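## Task

Using bay numbers as the deck's layout sheet gives them, carry out these transfers in order: bay 22 to 41, bay 33 to 32, bay 21 to 34, bay 31 to 44. At the finish, bays 12, 13, 42 and 44 must each contain a 96-well plate, and bays 23, 32, 34 and 41 must each contain a 384-well plate; any plate of the right kind counts. Every plate or block has to rest flat within its bay's corner pieces, with its cut corner at the back left. This deck was set up by hand and never verified against the layout sheet, so the real contents of bays may differ from it; check with the cameras. Release everything and move the gripper clear at the end.

## Robot and tools

ROBOT. One arm carrying a two-finger parallel gripper. The fingers point along the gripper's +z axis and close along its y axis. The reported end_effector_position is the spot between the pads when they are shut; closed fingertips reach about 33 mm past it, fully open ones about 9 mm. While closing, the tips also travel roughly 24 mm further out from the arm, so keep that much clearance above any surface.

FRAME. Poses in results use the scene frame: origin on the table top under the arm base, +z upward, +y to the left when facing along +x. Position is in metres, orientation as quaternion wxyz. The reported hand position may be slightly wrong, more so at long reach.

DECK. A bay number is row then column (bay 23 = row 2, column 3). From the arm, row 1 is nearest and row 4 farthest; column 1 is left, column 4 right. Column 4 bays sit higher than the rest. All ware starts with its cut corner at back left. Scene 1's layout sheet: 96-well plates in 11, 31, 42, 43; 384-well plates in 13, 21, 32, 33; all others empty. The plates are open-welled. Only camera images reveal where ware truly is, and in the second task the sheet may not match reality.

THE ROW. Every motion uses a row of 9 numbers, each in [-1, 1], in this order: dx, dy, dz, rx, ry, rz, position, force_limit, speed. The first six are an offset (not an absolute pose), expressed in the gripper's own axes, measured from the gripper pose shown in the most recent result that reports it (before any such result in a scene, or for later calls in the same reply, from where the robot is when the action begins). A value of 1.0 equals 0.6 m for dx/dy/dz or 180 degrees for rotation; rx, ry, rz form a single rotation vector. The last three control the fingers: position +1 is fully open (140 mm), about -0.8 is where the pads touch, -1 closes until blocked. force_limit runs from about 14 N at -1 through 60 N at 0 to 107 N at +1 (for parts up to 40 mm wide). speed sets how fast the finger gap changes: about 30, 140, 250 mm/s at -1, 0, +1. An all-zero offset is not a pause; it steers back to the reference pose.

TOOLS.
- execute_actions {actions, pictures}: actions is a list holding at most one item. An empty list just returns state. An item with rows (1 to 15 rows) and steps (up to 15, default 15) runs that many control steps of 1/30 s; row k applies on step k, the final row repeats if rows run out, and every row counts from the same reference pose rather than from the preceding row. An item with only steps (up to 300) is a wait counted from the previous result. pictures toggles images.
- move {target, speed}: target is one 9-number row as above (offset from the last shown pose). The gripper follows a straight path toward it lasting 0.5 to 10 s; speed is in m/s, 0.002 to 0.5, default 0.25, rotation capped at twice that in rad/s. Finger values are sent at the start. It does not slow for obstacles and may overshoot its speed near full arm extension.
- wait {seconds}: 0 to 10 s, nothing new sent.
- zoom_image {camera, region}: camera is cam_high, cam_low or cam_wrist; region is [x0, y0, x1, y1] pixels in that camera's image, at most 504x504.
- finished_scene {scene}: ends the current scene, given its number; irreversible.

MOTION LIMITS. Each step the commanded pose is clipped to within 70 mm and 16 degrees of the measured pose, so a distant goal can need several actions; after an action ends, the arm only continues to the last clipped pose. Position takes priority over orientation if both cannot be met.

RESULT LINES. The state gives pose, object_status and position_measured (counts: 3 fully open, 230 pads met, nonlinear). object_status: 0 moving, 1 blocked while opening, 2 blocked while closing (a grip), 3 reached target or pads met. Confirm a grasp by reading 2. To squeeze harder while gripped, raise force_limit and nudge position, e.g. -1 to -0.98. "Hand target" is where the controller is heading. HELD marks steps whose command was partly withheld; "pose unreachable" means the clearance check altered the command. A move adds a "move:" line: done, off_target, moving, held or fault, plus limits (paced = pose clipped, held = some steps blocked, after which motion can jump fast) and distance to target. Flange force estimates external force including held weight and is noisy. MOTOR HOT warns of overheating.

CAMERAS. cam_high and cam_low (672x504) are fixed; cam_wrist (616x616, fisheye) rides on the hand. Calibration lines may be off by a couple of degrees and millimetres.

AVOID. The arm is stiff: commanding even slightly past firm contact can trip a fault. Contact torque over a joint's limit (148 N m for the big three joints, 37.2 for the wrist joints, including held weight) or any external force reaching 150 N halts the arm for 10 s. Approach slowly near contact. Do not drop, slam, or push ware hard, and never let anything leave the table. Occasional brief tugs on held parts or nudges to loose items may occur. The simulation keeps running while replies are being composed, and holding loads heats motors.

Each tool is called after "Call:" as a command line: name --argument value for each argument, lists and objects as JSON in quotes; but a table of rows of numbers goes row by row, as --pt "numbers of a row", without its own name.

## Session

Call:
execute_actions --actions '[]'

Scene clock: 0.00 s of 15600.00 s.
end_effector_position=(+0.5677, +0.0122, +0.3212) position_measured=3 object_status=3 end_effector_quat_wxyz=(+0.345, +0.907, -0.079, -0.228)
Joint positions: [ 0.266  0.132  0.217 -0.001 -1.658  1.305]
Joint velocities: [ 0.     0.     0.001 -0.001 -0.002  0.   ]
Flange force (N, the push that the arm receives, along the gripper's own x y z axes): no reading
Hand target: +0.568, +0.012, +0.321; +0.345, +0.907, -0.079, -0.228

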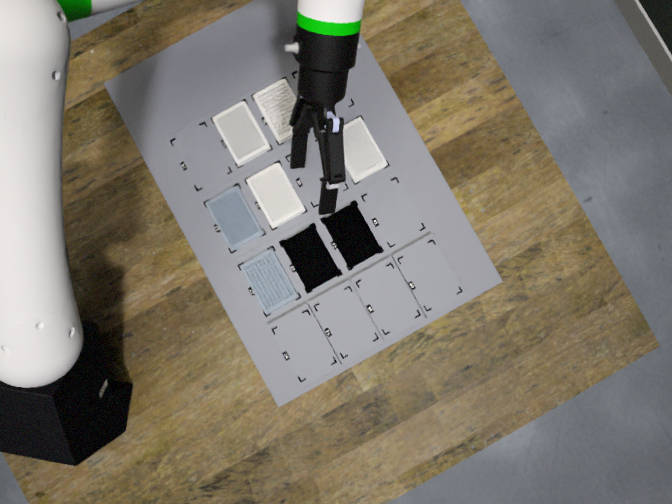

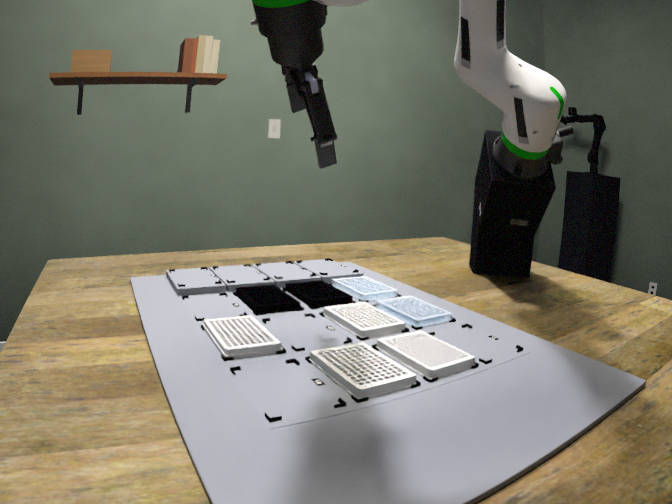

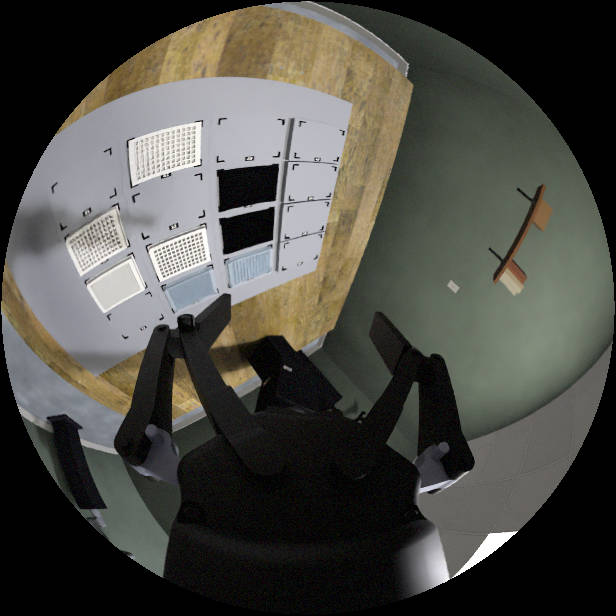

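Call:
zoom_image --camera "cam_high" --region '[190, 60, 410, 330]'

Call:
zoom_image --camera "cam_wrist" --region '[50, 110, 300, 330]'

Call:
zoom_image --camera "cam_low" --region '[190, 265, 490, 410]'

Region (190, 60, 410, 330) of cam_high's 672x504 image, scaled by 1.867, with more detail than that image has; it fills the left 411 columns of this view, and the rest is white.

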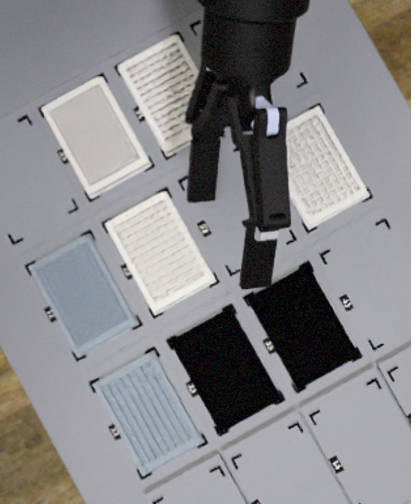

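Region (50, 110, 300, 330) of cam_wrist's 616x616 image, scaled by 2.016, with more detail than that image has; it fills the top 444 rows of this view, and the rest is white.

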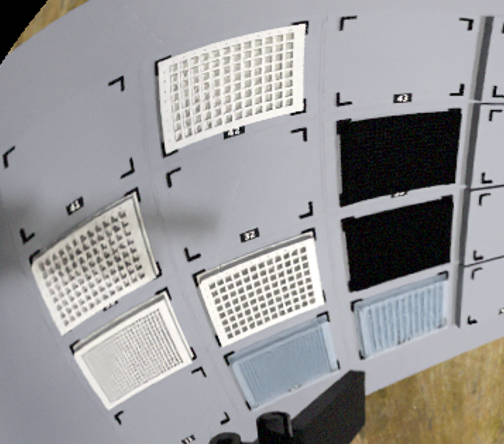

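Region (190, 265, 490, 410) of cam_low's 672x504 image, scaled by 1.680, with more detail than that image has; it fills the top 244 rows of this view, and the rest is white.

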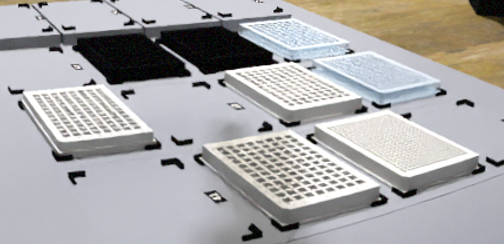

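Call:
zoom_image --camera "cam_low" --region '[370, 290, 460, 335]'

Call:
zoom_image --camera "cam_low" --region '[318, 298, 418, 348]'

Call:
zoom_image --camera "cam_low" --region '[370, 325, 485, 390]'

Call:
zoom_image --camera "cam_low" --region '[305, 338, 425, 408]'

Call:
zoom_image --camera "cam_low" --region '[225, 272, 365, 322]'

Region (370, 290, 460, 335) of cam_low's 672x504 image, scaled by 5.600, with more detail than that image has.

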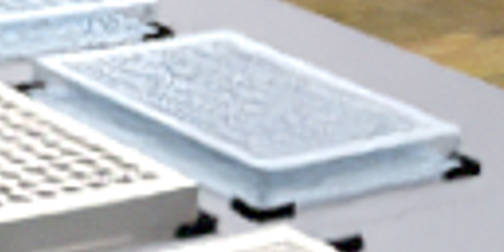

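Region (318, 298, 418, 348) of cam_low's 672x504 image, scaled by 5.040, with more detail than that image has.

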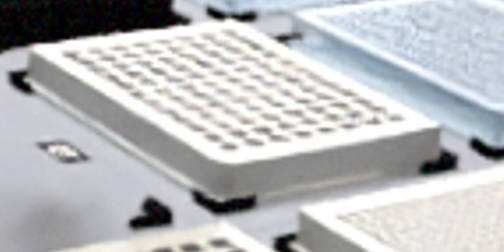

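Region (370, 325, 485, 390) of cam_low's 672x504 image, scaled by 4.383, with more detail than that image has; it fills the top 285 rows of this view, and the rest is white.

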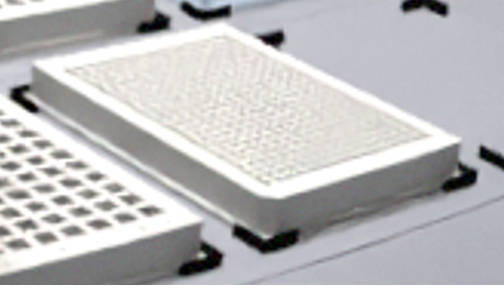

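Region (305, 338, 425, 408) of cam_low's 672x504 image, scaled by 4.200, with more detail than that image has; it fills the top 294 rows of this view, and the rest is white.

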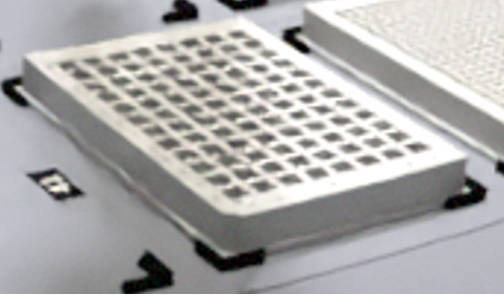

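Region (225, 272, 365, 322) of cam_low's 672x504 image, scaled by 3.600, with more detail than that image has; it fills the top 180 rows of this view, and the rest is white.

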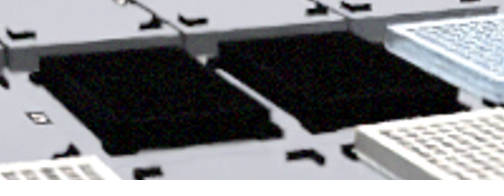

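Call:
zoom_image --camera "cam_low" --region '[190, 305, 300, 370]'

Call:
zoom_image --camera "cam_low" --region '[322, 270, 412, 310]'

Call:
zoom_image --camera "cam_wrist" --region '[205, 155, 295, 295]'

Call:
zoom_image --camera "cam_high" --region '[230, 190, 400, 325]'

Region (190, 305, 300, 370) of cam_low's 672x504 image, scaled by 4.582, with more detail than that image has; it fills the top 298 rows of this view, and the rest is white.

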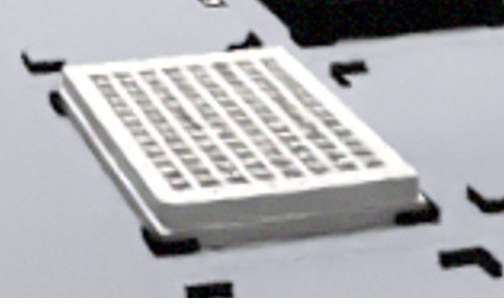

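Region (322, 270, 412, 310) of cam_low's 672x504 image, scaled by 5.600, with more detail than that image has.

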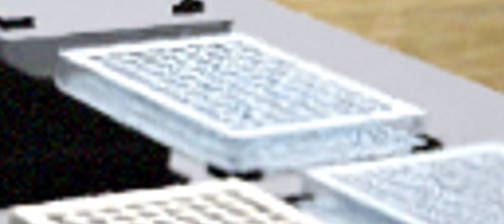

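Region (205, 155, 295, 295) of cam_wrist's 616x616 image, scaled by 3.600, with more detail than that image has; it fills the left 324 columns of this view, and the rest is white.

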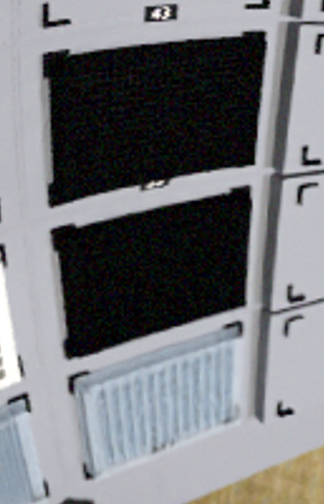

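Region (230, 190, 400, 325) of cam_high's 672x504 image, scaled by 2.965, with more detail than that image has; it fills the top 400 rows of this view, and the rest is white.

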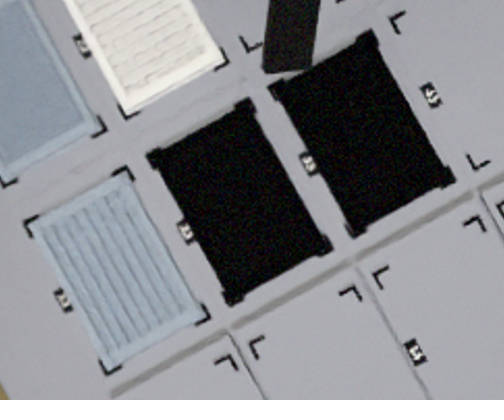

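Call:
move --target '[-0.14702,-0.37583,0.35147,0.28784,-0.05793,0.41434,0.40,0.1,-0.5]' --speed 0.4

Call:
zoom_image --camera "cam_wrist" --region '[244, 228, 300, 268]'

Call:
zoom_image --camera "cam_wrist" --region '[324, 236, 380, 276]'

Scene clock: 69.20 s of 15600.00 s.
end_effector_position=(+0.3874, +0.0833, +0.0651) position_measured=78 object_status=3 end_effector_quat_wxyz=(-0.000, +0.709, -0.706, -0.001)
Joint positions: [ 0.212 -0.138 -0.617 -1.012 -0.744  0.625]
Joint velocities: [-0.001  0.003 -0.    -0.002  0.     0.003]
Flange force (N, the push that the arm receives, along the gripper's own x y z axes): [4.6 -2.0 1.1]
Hand target: +0.387, +0.083, +0.065; -0.000, +0.708, -0.706, -0.001
Off the commanded pose: 0.000 m, 0 deg.
After step 90, 63.70 s passed at rest.
move: done
camera_calibration (this result's frames):
cam_wrist: T_world_to_cam=[[-0.989305, -0.142816, 0.0296672, 0.38388], [-0.123198, 0.927, 0.35425, -0.0444998], [-0.078094, 0.346806, -0.93468, 0.24285], [0, 0, 0, 1]] pos_world=[0.393257, 0.0118535, 0.231363]

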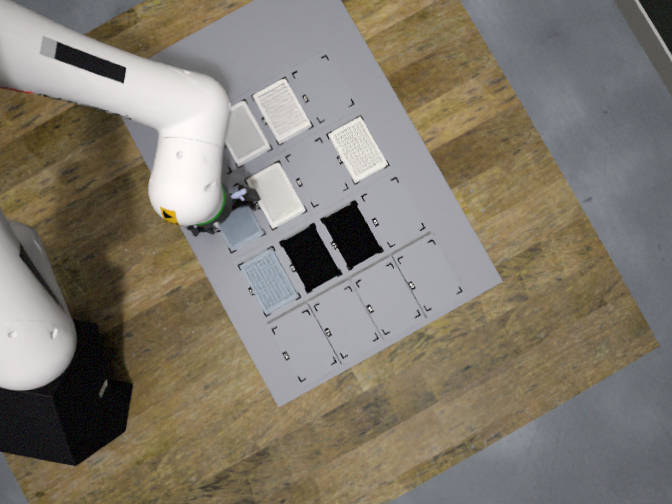

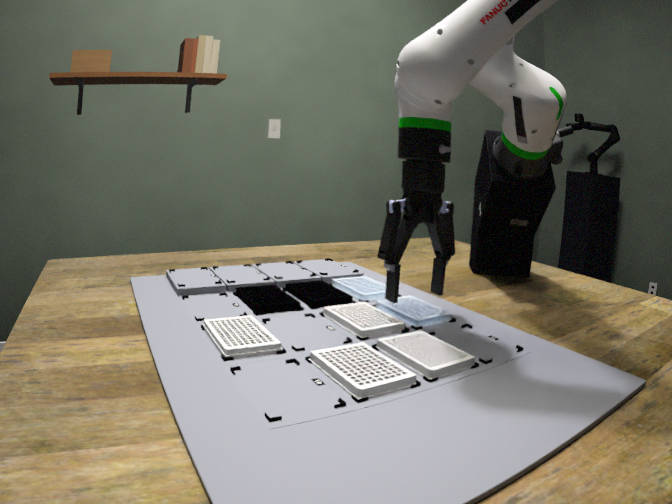

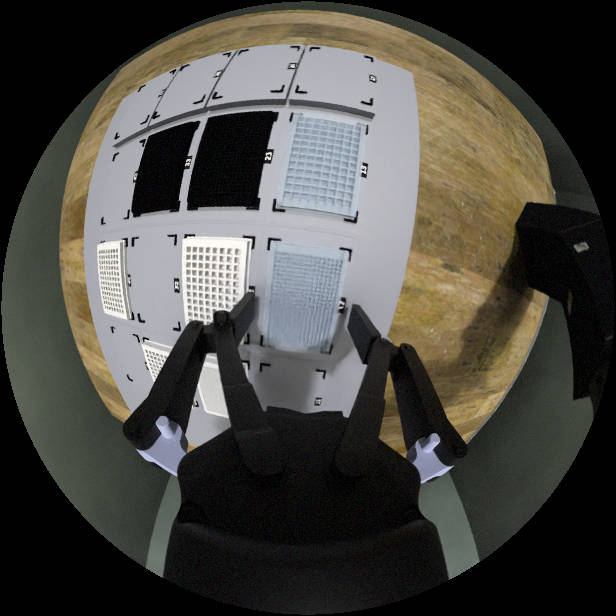

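Region (244, 228, 300, 268) of cam_wrist's 616x616 image, scaled by 9.000, with more detail than that image has; it fills the top 360 rows of this view, and the rest is white.

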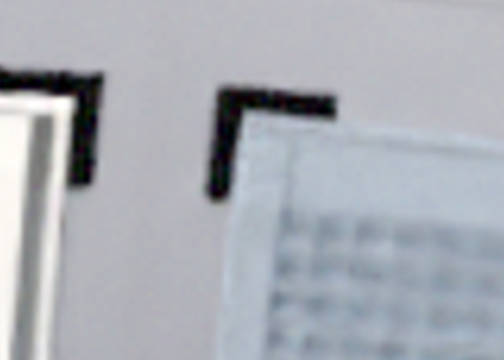

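Region (324, 236, 380, 276) of cam_wrist's 616x616 image, scaled by 9.000, with more detail than that image has; it fills the top 360 rows of this view, and the rest is white.

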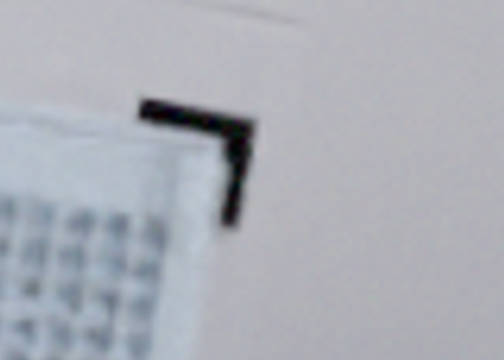

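Call:
move --target '[0.0003,-0.0003,0.0398,0.0006,0.0006,-0.0003,0.40,0.1,-0.5]' --speed 0.07

Call:
zoom_image --camera "cam_wrist" --region '[240, 232, 380, 372]'

Call:
zoom_image --camera "cam_wrist" --region '[244, 228, 300, 268]'

Call:
zoom_image --camera "cam_wrist" --region '[324, 236, 380, 276]'

Scene clock: 78.67 s of 15600.00 s.
end_effector_position=(+0.3876, +0.0831, +0.0413) position_measured=78 object_status=3 end_effector_quat_wxyz=(-0.000, +0.709, -0.705, +0.000)
Joint positions: [ 0.244 -0.076 -0.603 -1.058 -0.692  0.667]
Joint velocities: [ 0.     0.001  0.001 -0.001  0.001  0.001]
Flange force (N, the push that the arm receives, along the gripper's own x y z axes): [6.3 -1.4 2.0]
Hand target: +0.388, +0.083, +0.041; -0.000, +0.709, -0.705, +0.000
Off the commanded pose: 0.000 m, 0 deg.
After step 90, 5.70 s passed at rest.
move: done
camera_calibration (this result's frames):
cam_wrist: T_world_to_cam=[[-0.989227, -0.143678, 0.0280302, 0.384879], [-0.124741, 0.927566, 0.352224, -0.0352811], [-0.0766065, 0.344933, -0.935496, 0.220294], [0, 0, 0, 1]] pos_world=[0.393208, 0.0120376, 0.207722]

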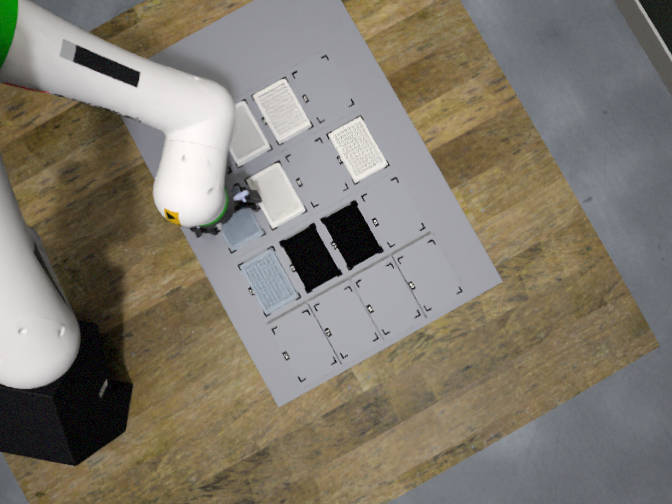

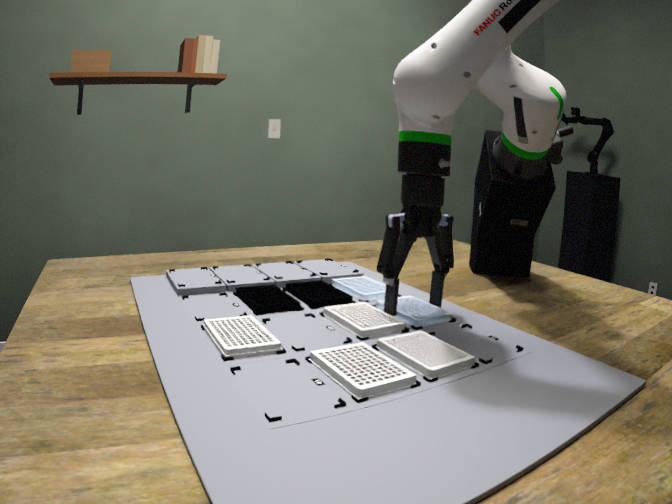

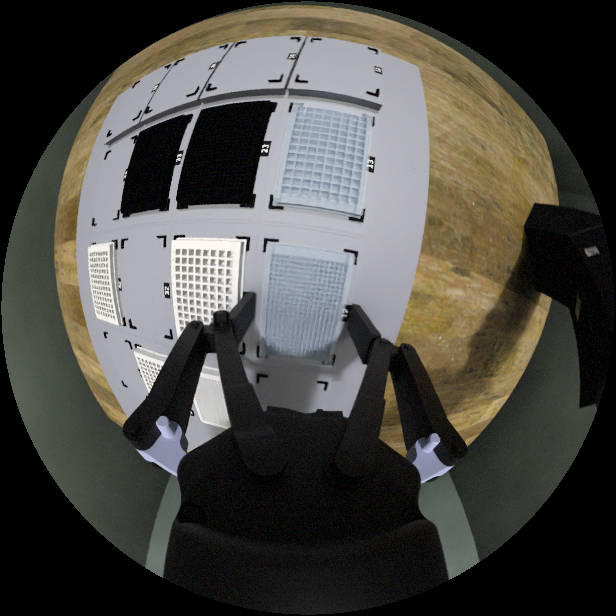

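Region (240, 232, 380, 372) of cam_wrist's 616x616 image, scaled by 3.600, with more detail than that image has.

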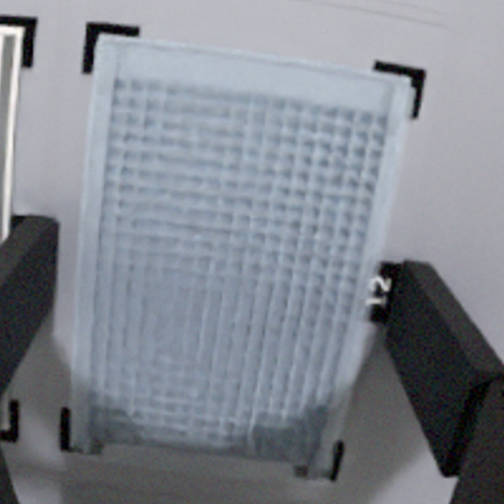

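Region (244, 228, 300, 268) of cam_wrist's 616x616 image, scaled by 9.000, with more detail than that image has; it fills the top 360 rows of this view, and the rest is white.

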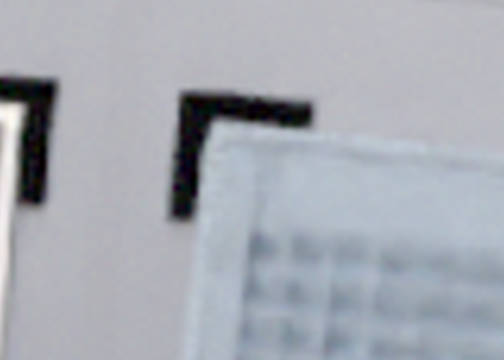

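Region (324, 236, 380, 276) of cam_wrist's 616x616 image, scaled by 9.000, with more detail than that image has; it fills the top 360 rows of this view, and the rest is white.

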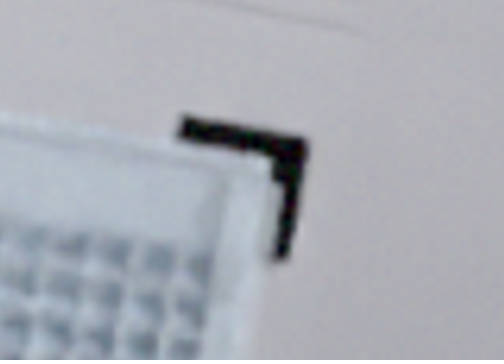

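Call:
execute_actions --actions '[{"rows": [[0,0,0,0,0,0,-1,-1,-0.6]], "steps": 14}]' --pictures true

Call:
zoom_image --camera "cam_wrist" --region '[244, 228, 300, 268]'

Call:
zoom_image --camera "cam_wrist" --region '[324, 236, 380, 276]'

Call:
zoom_image --camera "cam_wrist" --region '[240, 232, 380, 372]'

Scene clock: 83.90 s of 15600.00 s.
end_effector_position=(+0.3876, +0.0831, +0.0413) position_measured=105 object_status=2 end_effector_quat_wxyz=(-0.000, +0.709, -0.705, +0.000)
Joint positions: [ 0.244 -0.076 -0.603 -1.058 -0.692  0.667]
Joint velocities: [-0.     0.    -0.    -0.     0.002 -0.   ]
Flange force (N, the push that the arm receives, along the gripper's own x y z axes): [5.8 -0.7 -10.9]
Hand target: +0.388, +0.083, +0.041; -0.000, +0.709, -0.705, +0.000
Off the commanded pose: 0.000 m, 0 deg.
Steps of this call (steps 1 to 90: nothing new was sent; then 1.77 s passed at rest; steps 91 to 104: all 14 steps of this action). Readings (end_effector_position | what the end effector reports):
91: (+0.3876, +0.0831, +0.0413) | position_measured=78 object_status=0
92: (+0.3876, +0.0831, +0.0413) | position_measured=80 object_status=0
94: (+0.3876, +0.0831, +0.0413) | position_measured=88 object_status=0
98: (+0.3876, +0.0831, +0.0413) | position_measured=104 object_status=0
104: the state above
camera_calibration (this result's frames):
cam_wrist: T_world_to_cam=[[-0.989227, -0.143676, 0.0280443, 0.384872], [-0.124734, 0.927562, 0.352237, -0.0352763], [-0.0766207, 0.344944, -0.935491, 0.220272], [0, 0, 0, 1]] pos_world=[0.393203, 0.0120359, 0.207695]

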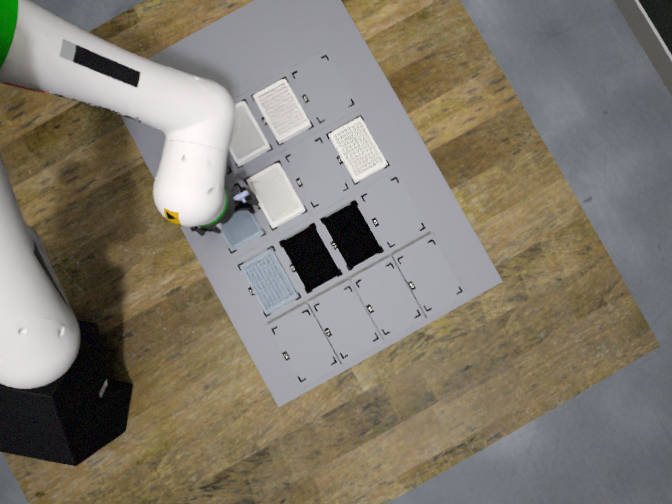

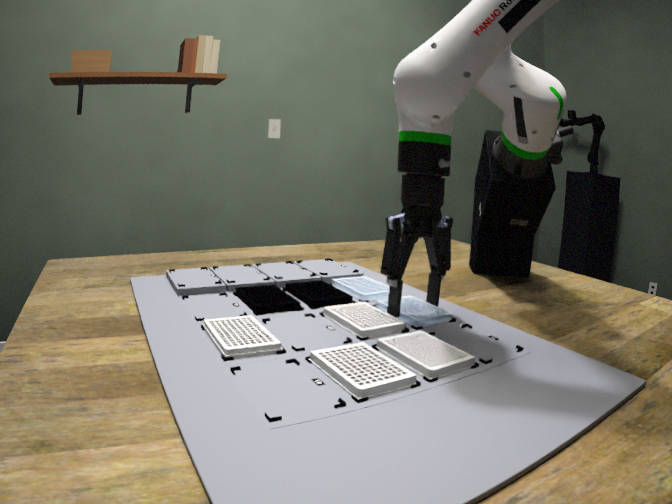

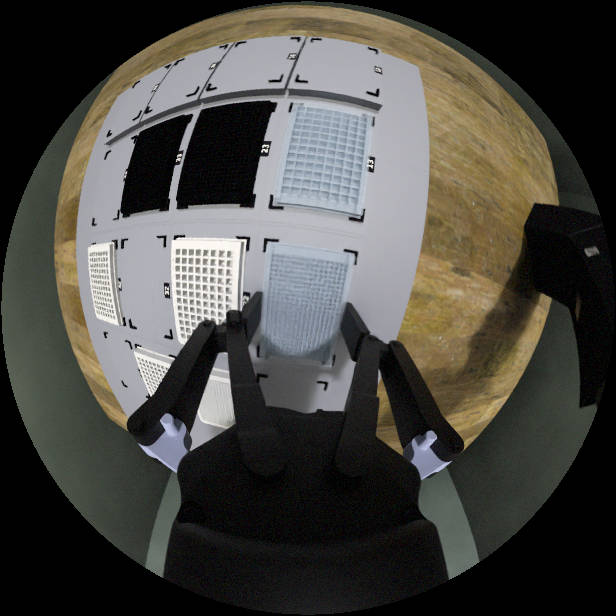

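Region (244, 228, 300, 268) of cam_wrist's 616x616 image, scaled by 9.000, with more detail than that image has; it fills the top 360 rows of this view, and the rest is white.

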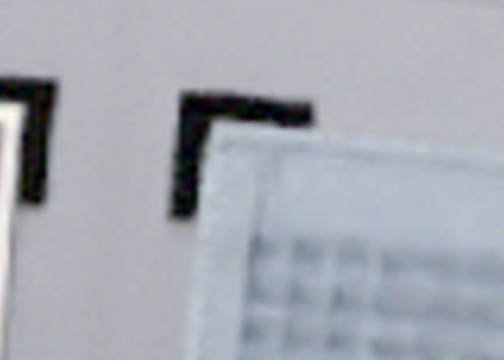

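Region (324, 236, 380, 276) of cam_wrist's 616x616 image, scaled by 9.000, with more detail than that image has; it fills the top 360 rows of this view, and the rest is white.

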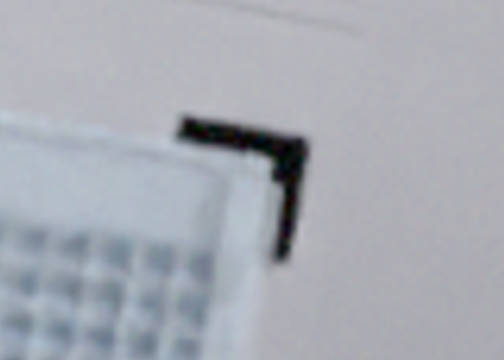

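Region (240, 232, 380, 372) of cam_wrist's 616x616 image, scaled by 3.600, with more detail than that image has.

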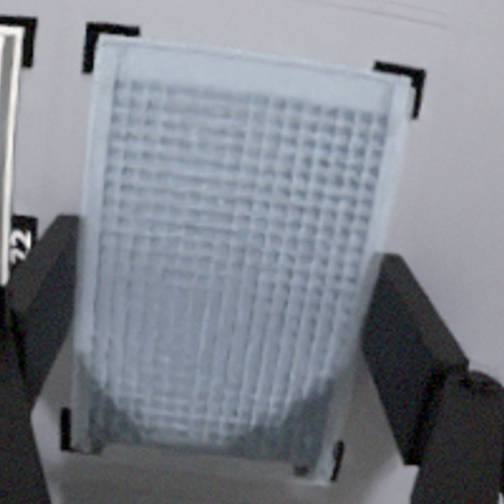

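Call:
execute_actions --actions '[{"rows": [[0,0,-0.0004,0,0,0,-0.98,0.2,-1],[0,0,-0.0006,0,0,0,-0.98,0.2,-1],[0,0,-0.0009,0,0,0,-0.98,0.2,-1],[0,0,-0.0011,0,0,0,-0.98,0.2,-1],[0,0,-0.0013,0,0,0,-0.98,0.2,-1]], "steps": 9}]' --pictures false

Call:
move --target '[0,0,-0.032,0,0,0,-0.98,0.2,-1]' --speed 0.06

Call:
move --target '[0.0024,-0.3573,0,0,0,0,-0.98,0.2,-1]' --speed 0.25

Call:
move --target '[0,0,0.0208,0,0,0,-0.98,0.2,-1]' --speed 0.05

Call:
zoom_image --camera "cam_wrist" --region '[244, 228, 300, 268]'

Call:
zoom_image --camera "cam_wrist" --region '[324, 236, 380, 276]'

Scene clock: 90.73 s of 15600.00 s.
end_effector_position=(+0.3876, +0.0832, +0.0420) position_measured=111 object_status=0 end_effector_quat_wxyz=(-0.000, +0.709, -0.705, +0.000)
Joint positions: [ 0.243 -0.078 -0.603 -1.057 -0.694  0.666]
Joint velocities: [-0.001 -0.001 -0.001  0.003 -0.    -0.001]
Flange force (N, the push that the arm receives, along the gripper's own x y z axes): [5.2 -0.5 1.9]
Hand target: +0.388, +0.083, +0.042; -0.000, +0.709, -0.705, +0.000
Off the commanded pose: 0.000 m, 0 deg.
Steps of this call (steps 1 to 90: nothing new was sent; then 3.53 s passed at rest; steps 91 to 99: all 9 steps of this action). Readings (end_effector_position | what the end effector reports):
91: (+0.3877, +0.0831, +0.0414) | position_measured=105 object_status=0
92: (+0.3878, +0.0831, +0.0415) | position_measured=110 object_status=0
94: (+0.3878, +0.0831, +0.0416) | position_measured=110 object_status=0
98: (+0.3876, +0.0832, +0.0420) | position_measured=111 object_status=0
99: the state above

Scene clock: 91.70 s of 15600.00 s.
end_effector_position=(+0.3876, +0.0831, +0.0611) position_measured=111 object_status=2 end_effector_quat_wxyz=(-0.000, +0.709, -0.705, +0.000)
Joint positions: [ 0.22  -0.13  -0.617 -1.019 -0.731  0.63 ]
Joint velocities: [-0.    -0.001 -0.     0.002 -0.001 -0.002]
Flange force (N, the push that the arm receives, along the gripper's own x y z axes): [3.2 -1.0 -0.6]
Hand target: +0.388, +0.083, +0.061; -0.000, +0.709, -0.705, +0.000
Off the commanded pose: 0.000 m, 0 deg.
move: done
camera_calibration (this result's frames):
cam_wrist: T_world_to_cam=[[-0.989226, -0.143677, 0.028074, 0.384249], [-0.124721, 0.927545, 0.352285, -0.042297], [-0.0766552, 0.344988, -0.935472, 0.238878], [0, 0, 0, 1]] pos_world=[0.393145, 0.01203, 0.227577]

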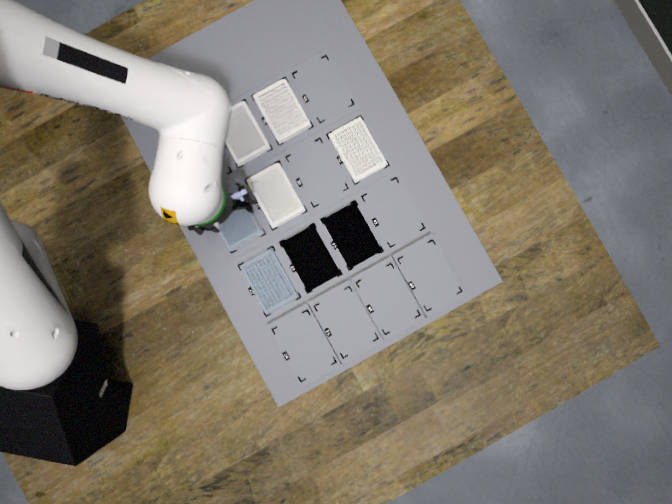

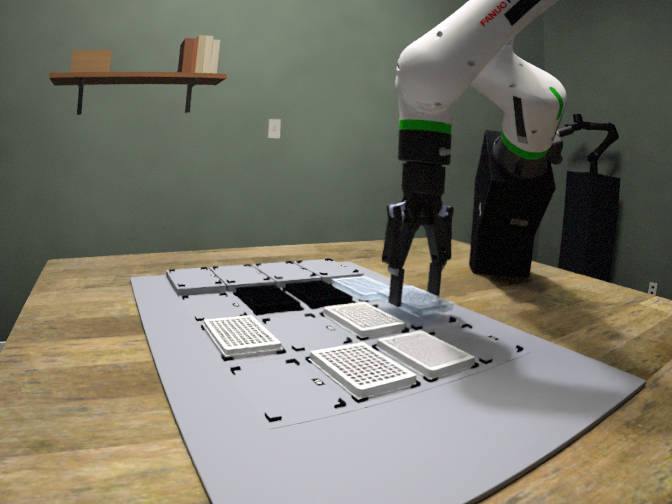

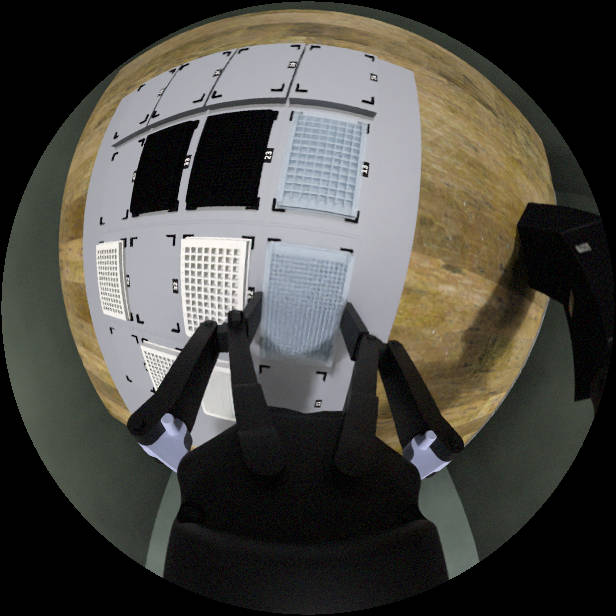

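Scene clock: 93.03 s of 15600.00 s.
end_effector_position=(+0.6020, +0.0837, +0.0615) position_measured=111 object_status=2 end_effector_quat_wxyz=(-0.000, +0.709, -0.705, +0.000)
Joint positions: [ 0.164  0.171 -0.067 -0.843 -0.923  0.402]
Joint velocities: [-0.     0.001 -0.     0.001 -0.001 -0.001]
Flange force (N, the push that the arm receives, along the gripper's own x y z axes): [1.4 -4.5 -0.2]
Hand target: +0.602, +0.084, +0.062; -0.000, +0.709, -0.705, +0.000
Off the commanded pose: 0.001 m, 0 deg.
move: done
camera_calibration (this result's frames):
cam_wrist: T_world_to_cam=[[-0.989207, -0.143777, 0.0282281, 0.596429], [-0.124755, 0.927513, 0.352358, -0.0162277], [-0.0768431, 0.345034, -0.935439, 0.255591], [0, 0, 0, 1]] pos_world=[0.607608, 0.0126169, 0.227972]

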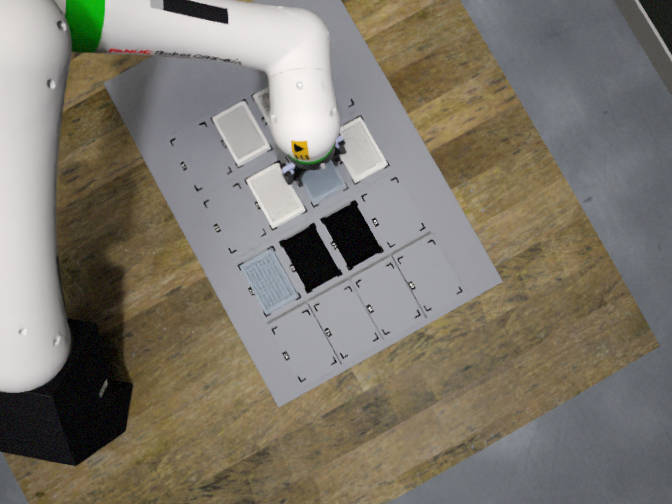

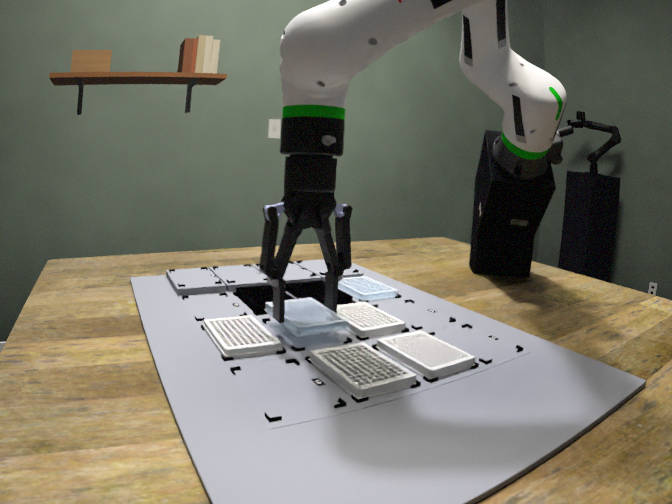

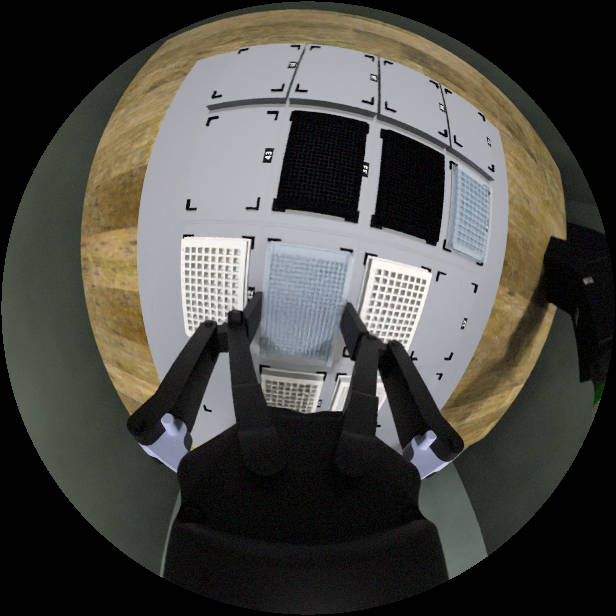

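Scene clock: 93.73 s of 15600.00 s.
end_effector_position=(+0.6020, +0.0837, +0.0491) position_measured=111 object_status=2 end_effector_quat_wxyz=(-0.000, +0.709, -0.705, +0.000)
Joint positions: [ 0.179  0.191 -0.063 -0.848 -0.902  0.405]
Joint velocities: [ 0.001  0.001  0.001 -0.001  0.001 -0.   ]
Flange force (N, the push that the arm receives, along the gripper's own x y z axes): [2.5 -1.7 1.3]
Hand target: +0.602, +0.084, +0.049; -0.000, +0.709, -0.705, +0.000
Off the commanded pose: 0.000 m, 0 deg.
move: done
camera_calibration (this result's frames):
cam_wrist: T_world_to_cam=[[-0.989208, -0.143773, 0.0282249, 0.596809], [-0.124755, 0.927524, 0.352328, -0.0118334], [-0.0768347, 0.345005, -0.935451, 0.243977], [0, 0, 0, 1]] pos_world=[0.607638, 0.0126078, 0.215552]

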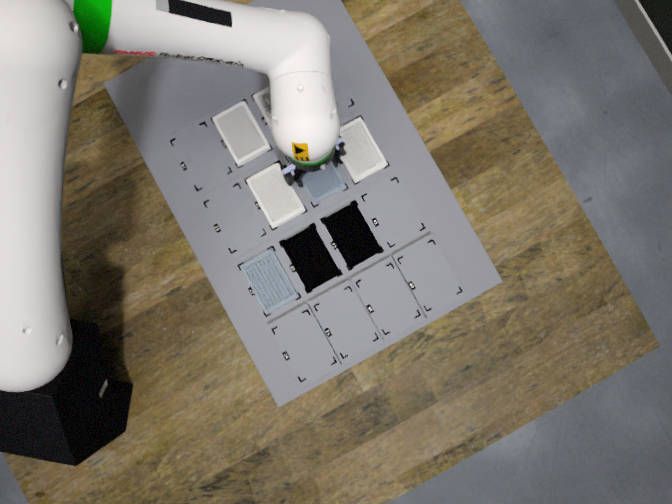

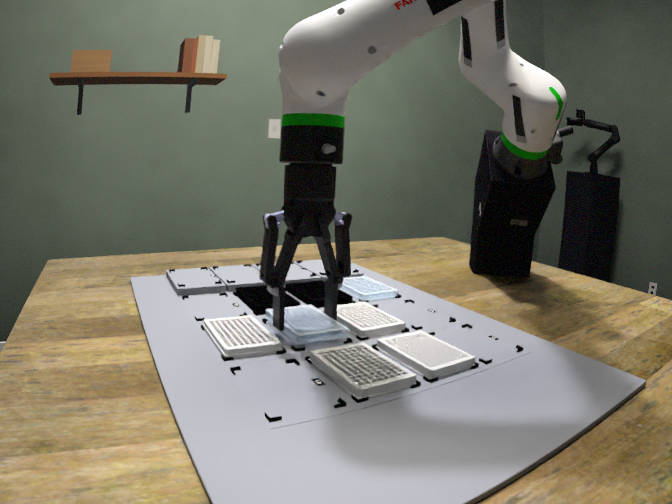

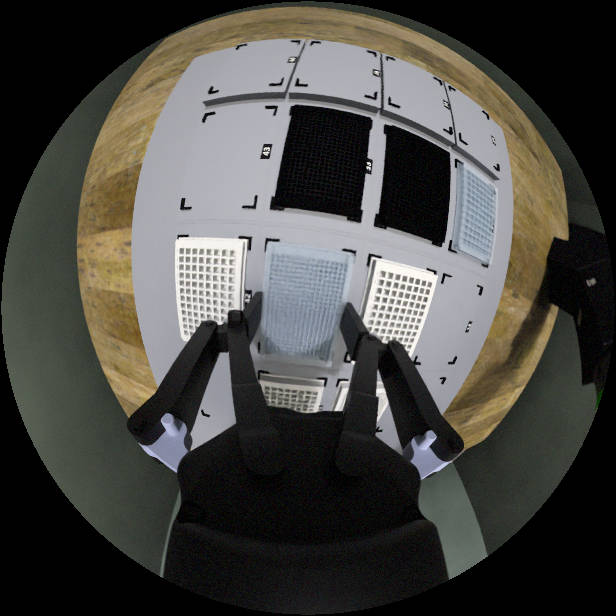

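Region (244, 228, 300, 268) of cam_wrist's 616x616 image, scaled by 9.000, with more detail than that image has; it fills the top 360 rows of this view, and the rest is white.

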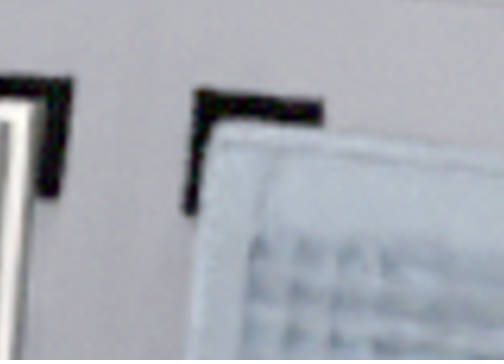

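Region (324, 236, 380, 276) of cam_wrist's 616x616 image, scaled by 9.000, with more detail than that image has; it fills the top 360 rows of this view, and the rest is white.

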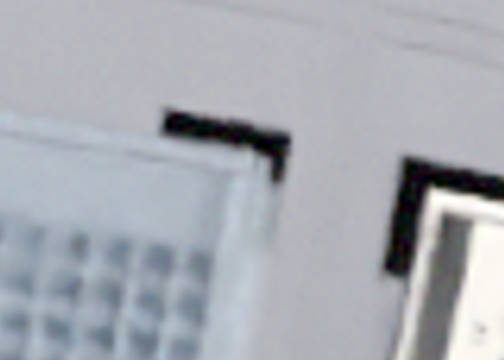

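Call:
execute_actions --actions '[{"rows": [[0,0.0001,0.0008,0,0,0,-0.98,0.2,-1],[0,0.0001,0.0017,0,0,0,-0.98,0.2,-1],[0,0.0001,0.0026,0,0,0,-0.98,0.2,-1],[0,0.0001,0.0035,0,0,0,-0.98,0.2,-1],[0,0.0001,0.0043,0,0,0,-0.98,0.2,-1],[0,0.0001,0.0051,0,0,0,-0.98,0.2,-1],[0,0.0001,0.0058,0,0,0,-0.98,0.2,-1],[0,0.0001,0.0065,0,0,0,-0.98,0.2,-1],[0,0.0001,0.0072,0,0,0,-0.98,0.2,-1],[0,0.0001,0.0078,0,0,0,-0.98,0.2,-1]], "steps": 14}]' --pictures false

Scene clock: 98.10 s of 15600.00 s.
end_effector_position=(+0.6020, +0.0837, +0.0445) position_measured=111 object_status=2 end_effector_quat_wxyz=(-0.000, +0.709, -0.705, +0.000)
Joint positions: [ 0.184  0.198 -0.062 -0.851 -0.894  0.406]
Joint velocities: [ 0.002  0.002 -0.     0.001  0.001  0.001]
Flange force (N, the push that the arm receives, along the gripper's own x y z axes): [3.0 -2.6 0.6]
Hand target: +0.602, +0.084, +0.044; -0.000, +0.709, -0.705, +0.000
Off the commanded pose: 0.000 m, 0 deg.
Steps of this call (steps 1 to 90: nothing new was sent; then 0.90 s passed at rest; steps 91 to 104: all 14 steps of this action). Readings (end_effector_position | what the end effector reports):
91: (+0.6020, +0.0837, +0.0491) | position_measured=111 object_status=2
92: (+0.6020, +0.0837, +0.0489) | position_measured=111 object_status=2
94: (+0.6020, +0.0837, +0.0481) | position_measured=111 object_status=2
98: (+0.6019, +0.0837, +0.0462) | position_measured=111 object_status=2
104: the state above

Call:
move --target '[0,0,0.0042,0,0,0,-0.98,0.2,-1]' --speed 0.008

Scene clock: 99.73 s of 15600.00 s.
end_effector_position=(+0.6020, +0.0837, +0.0420) position_measured=111 object_status=2 end_effector_quat_wxyz=(-0.000, +0.709, -0.705, +0.000)
Joint positions: [ 0.187  0.202 -0.061 -0.852 -0.89   0.407]
Joint velocities: [-0.001  0.     0.    -0.     0.    -0.   ]
Flange force (N, the push that the arm receives, along the gripper's own x y z axes): [2.3 -2.3 0.7]
Hand target: +0.602, +0.084, +0.042; -0.000, +0.709, -0.705, +0.000
Off the commanded pose: 0.000 m, 0 deg.
move: done
camera_calibration (this result's frames):
cam_wrist: T_world_to_cam=[[-0.989209, -0.143766, 0.0282336, 0.596963], [-0.124746, 0.92753, 0.352316, -0.00932852], [-0.0768385, 0.344992, -0.935455, 0.237323], [0, 0, 0, 1]] pos_world=[0.607593, 0.0126009, 0.208437]

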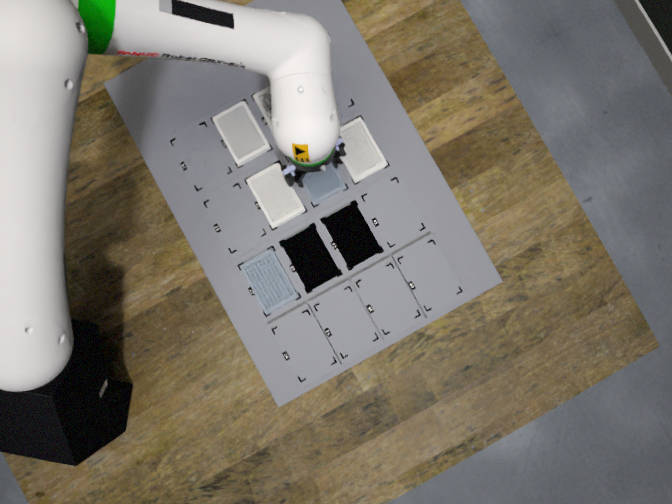

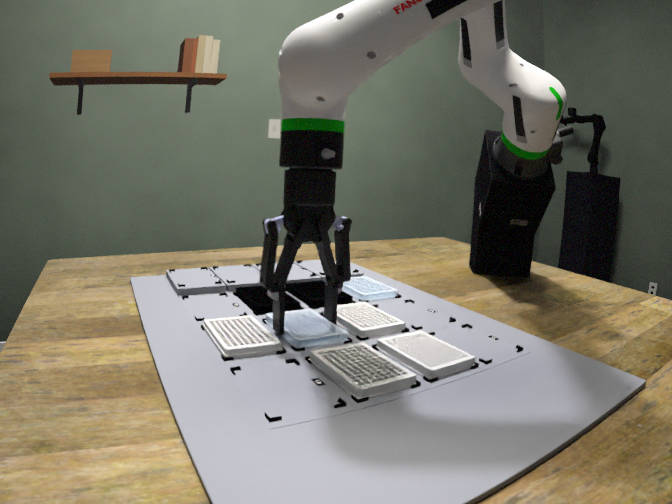

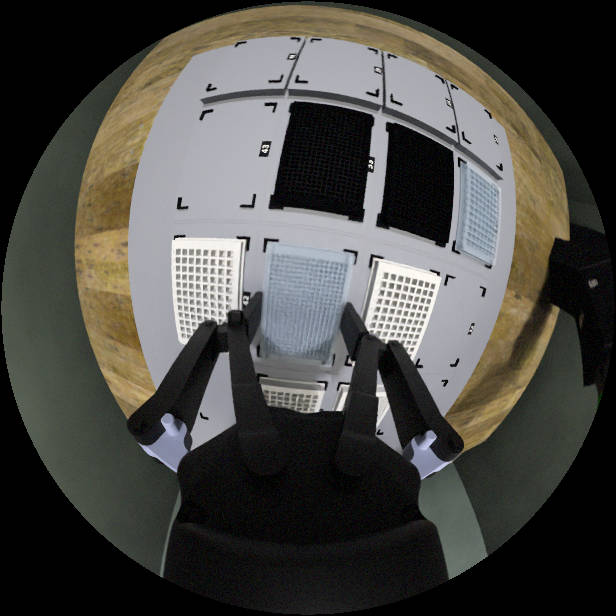

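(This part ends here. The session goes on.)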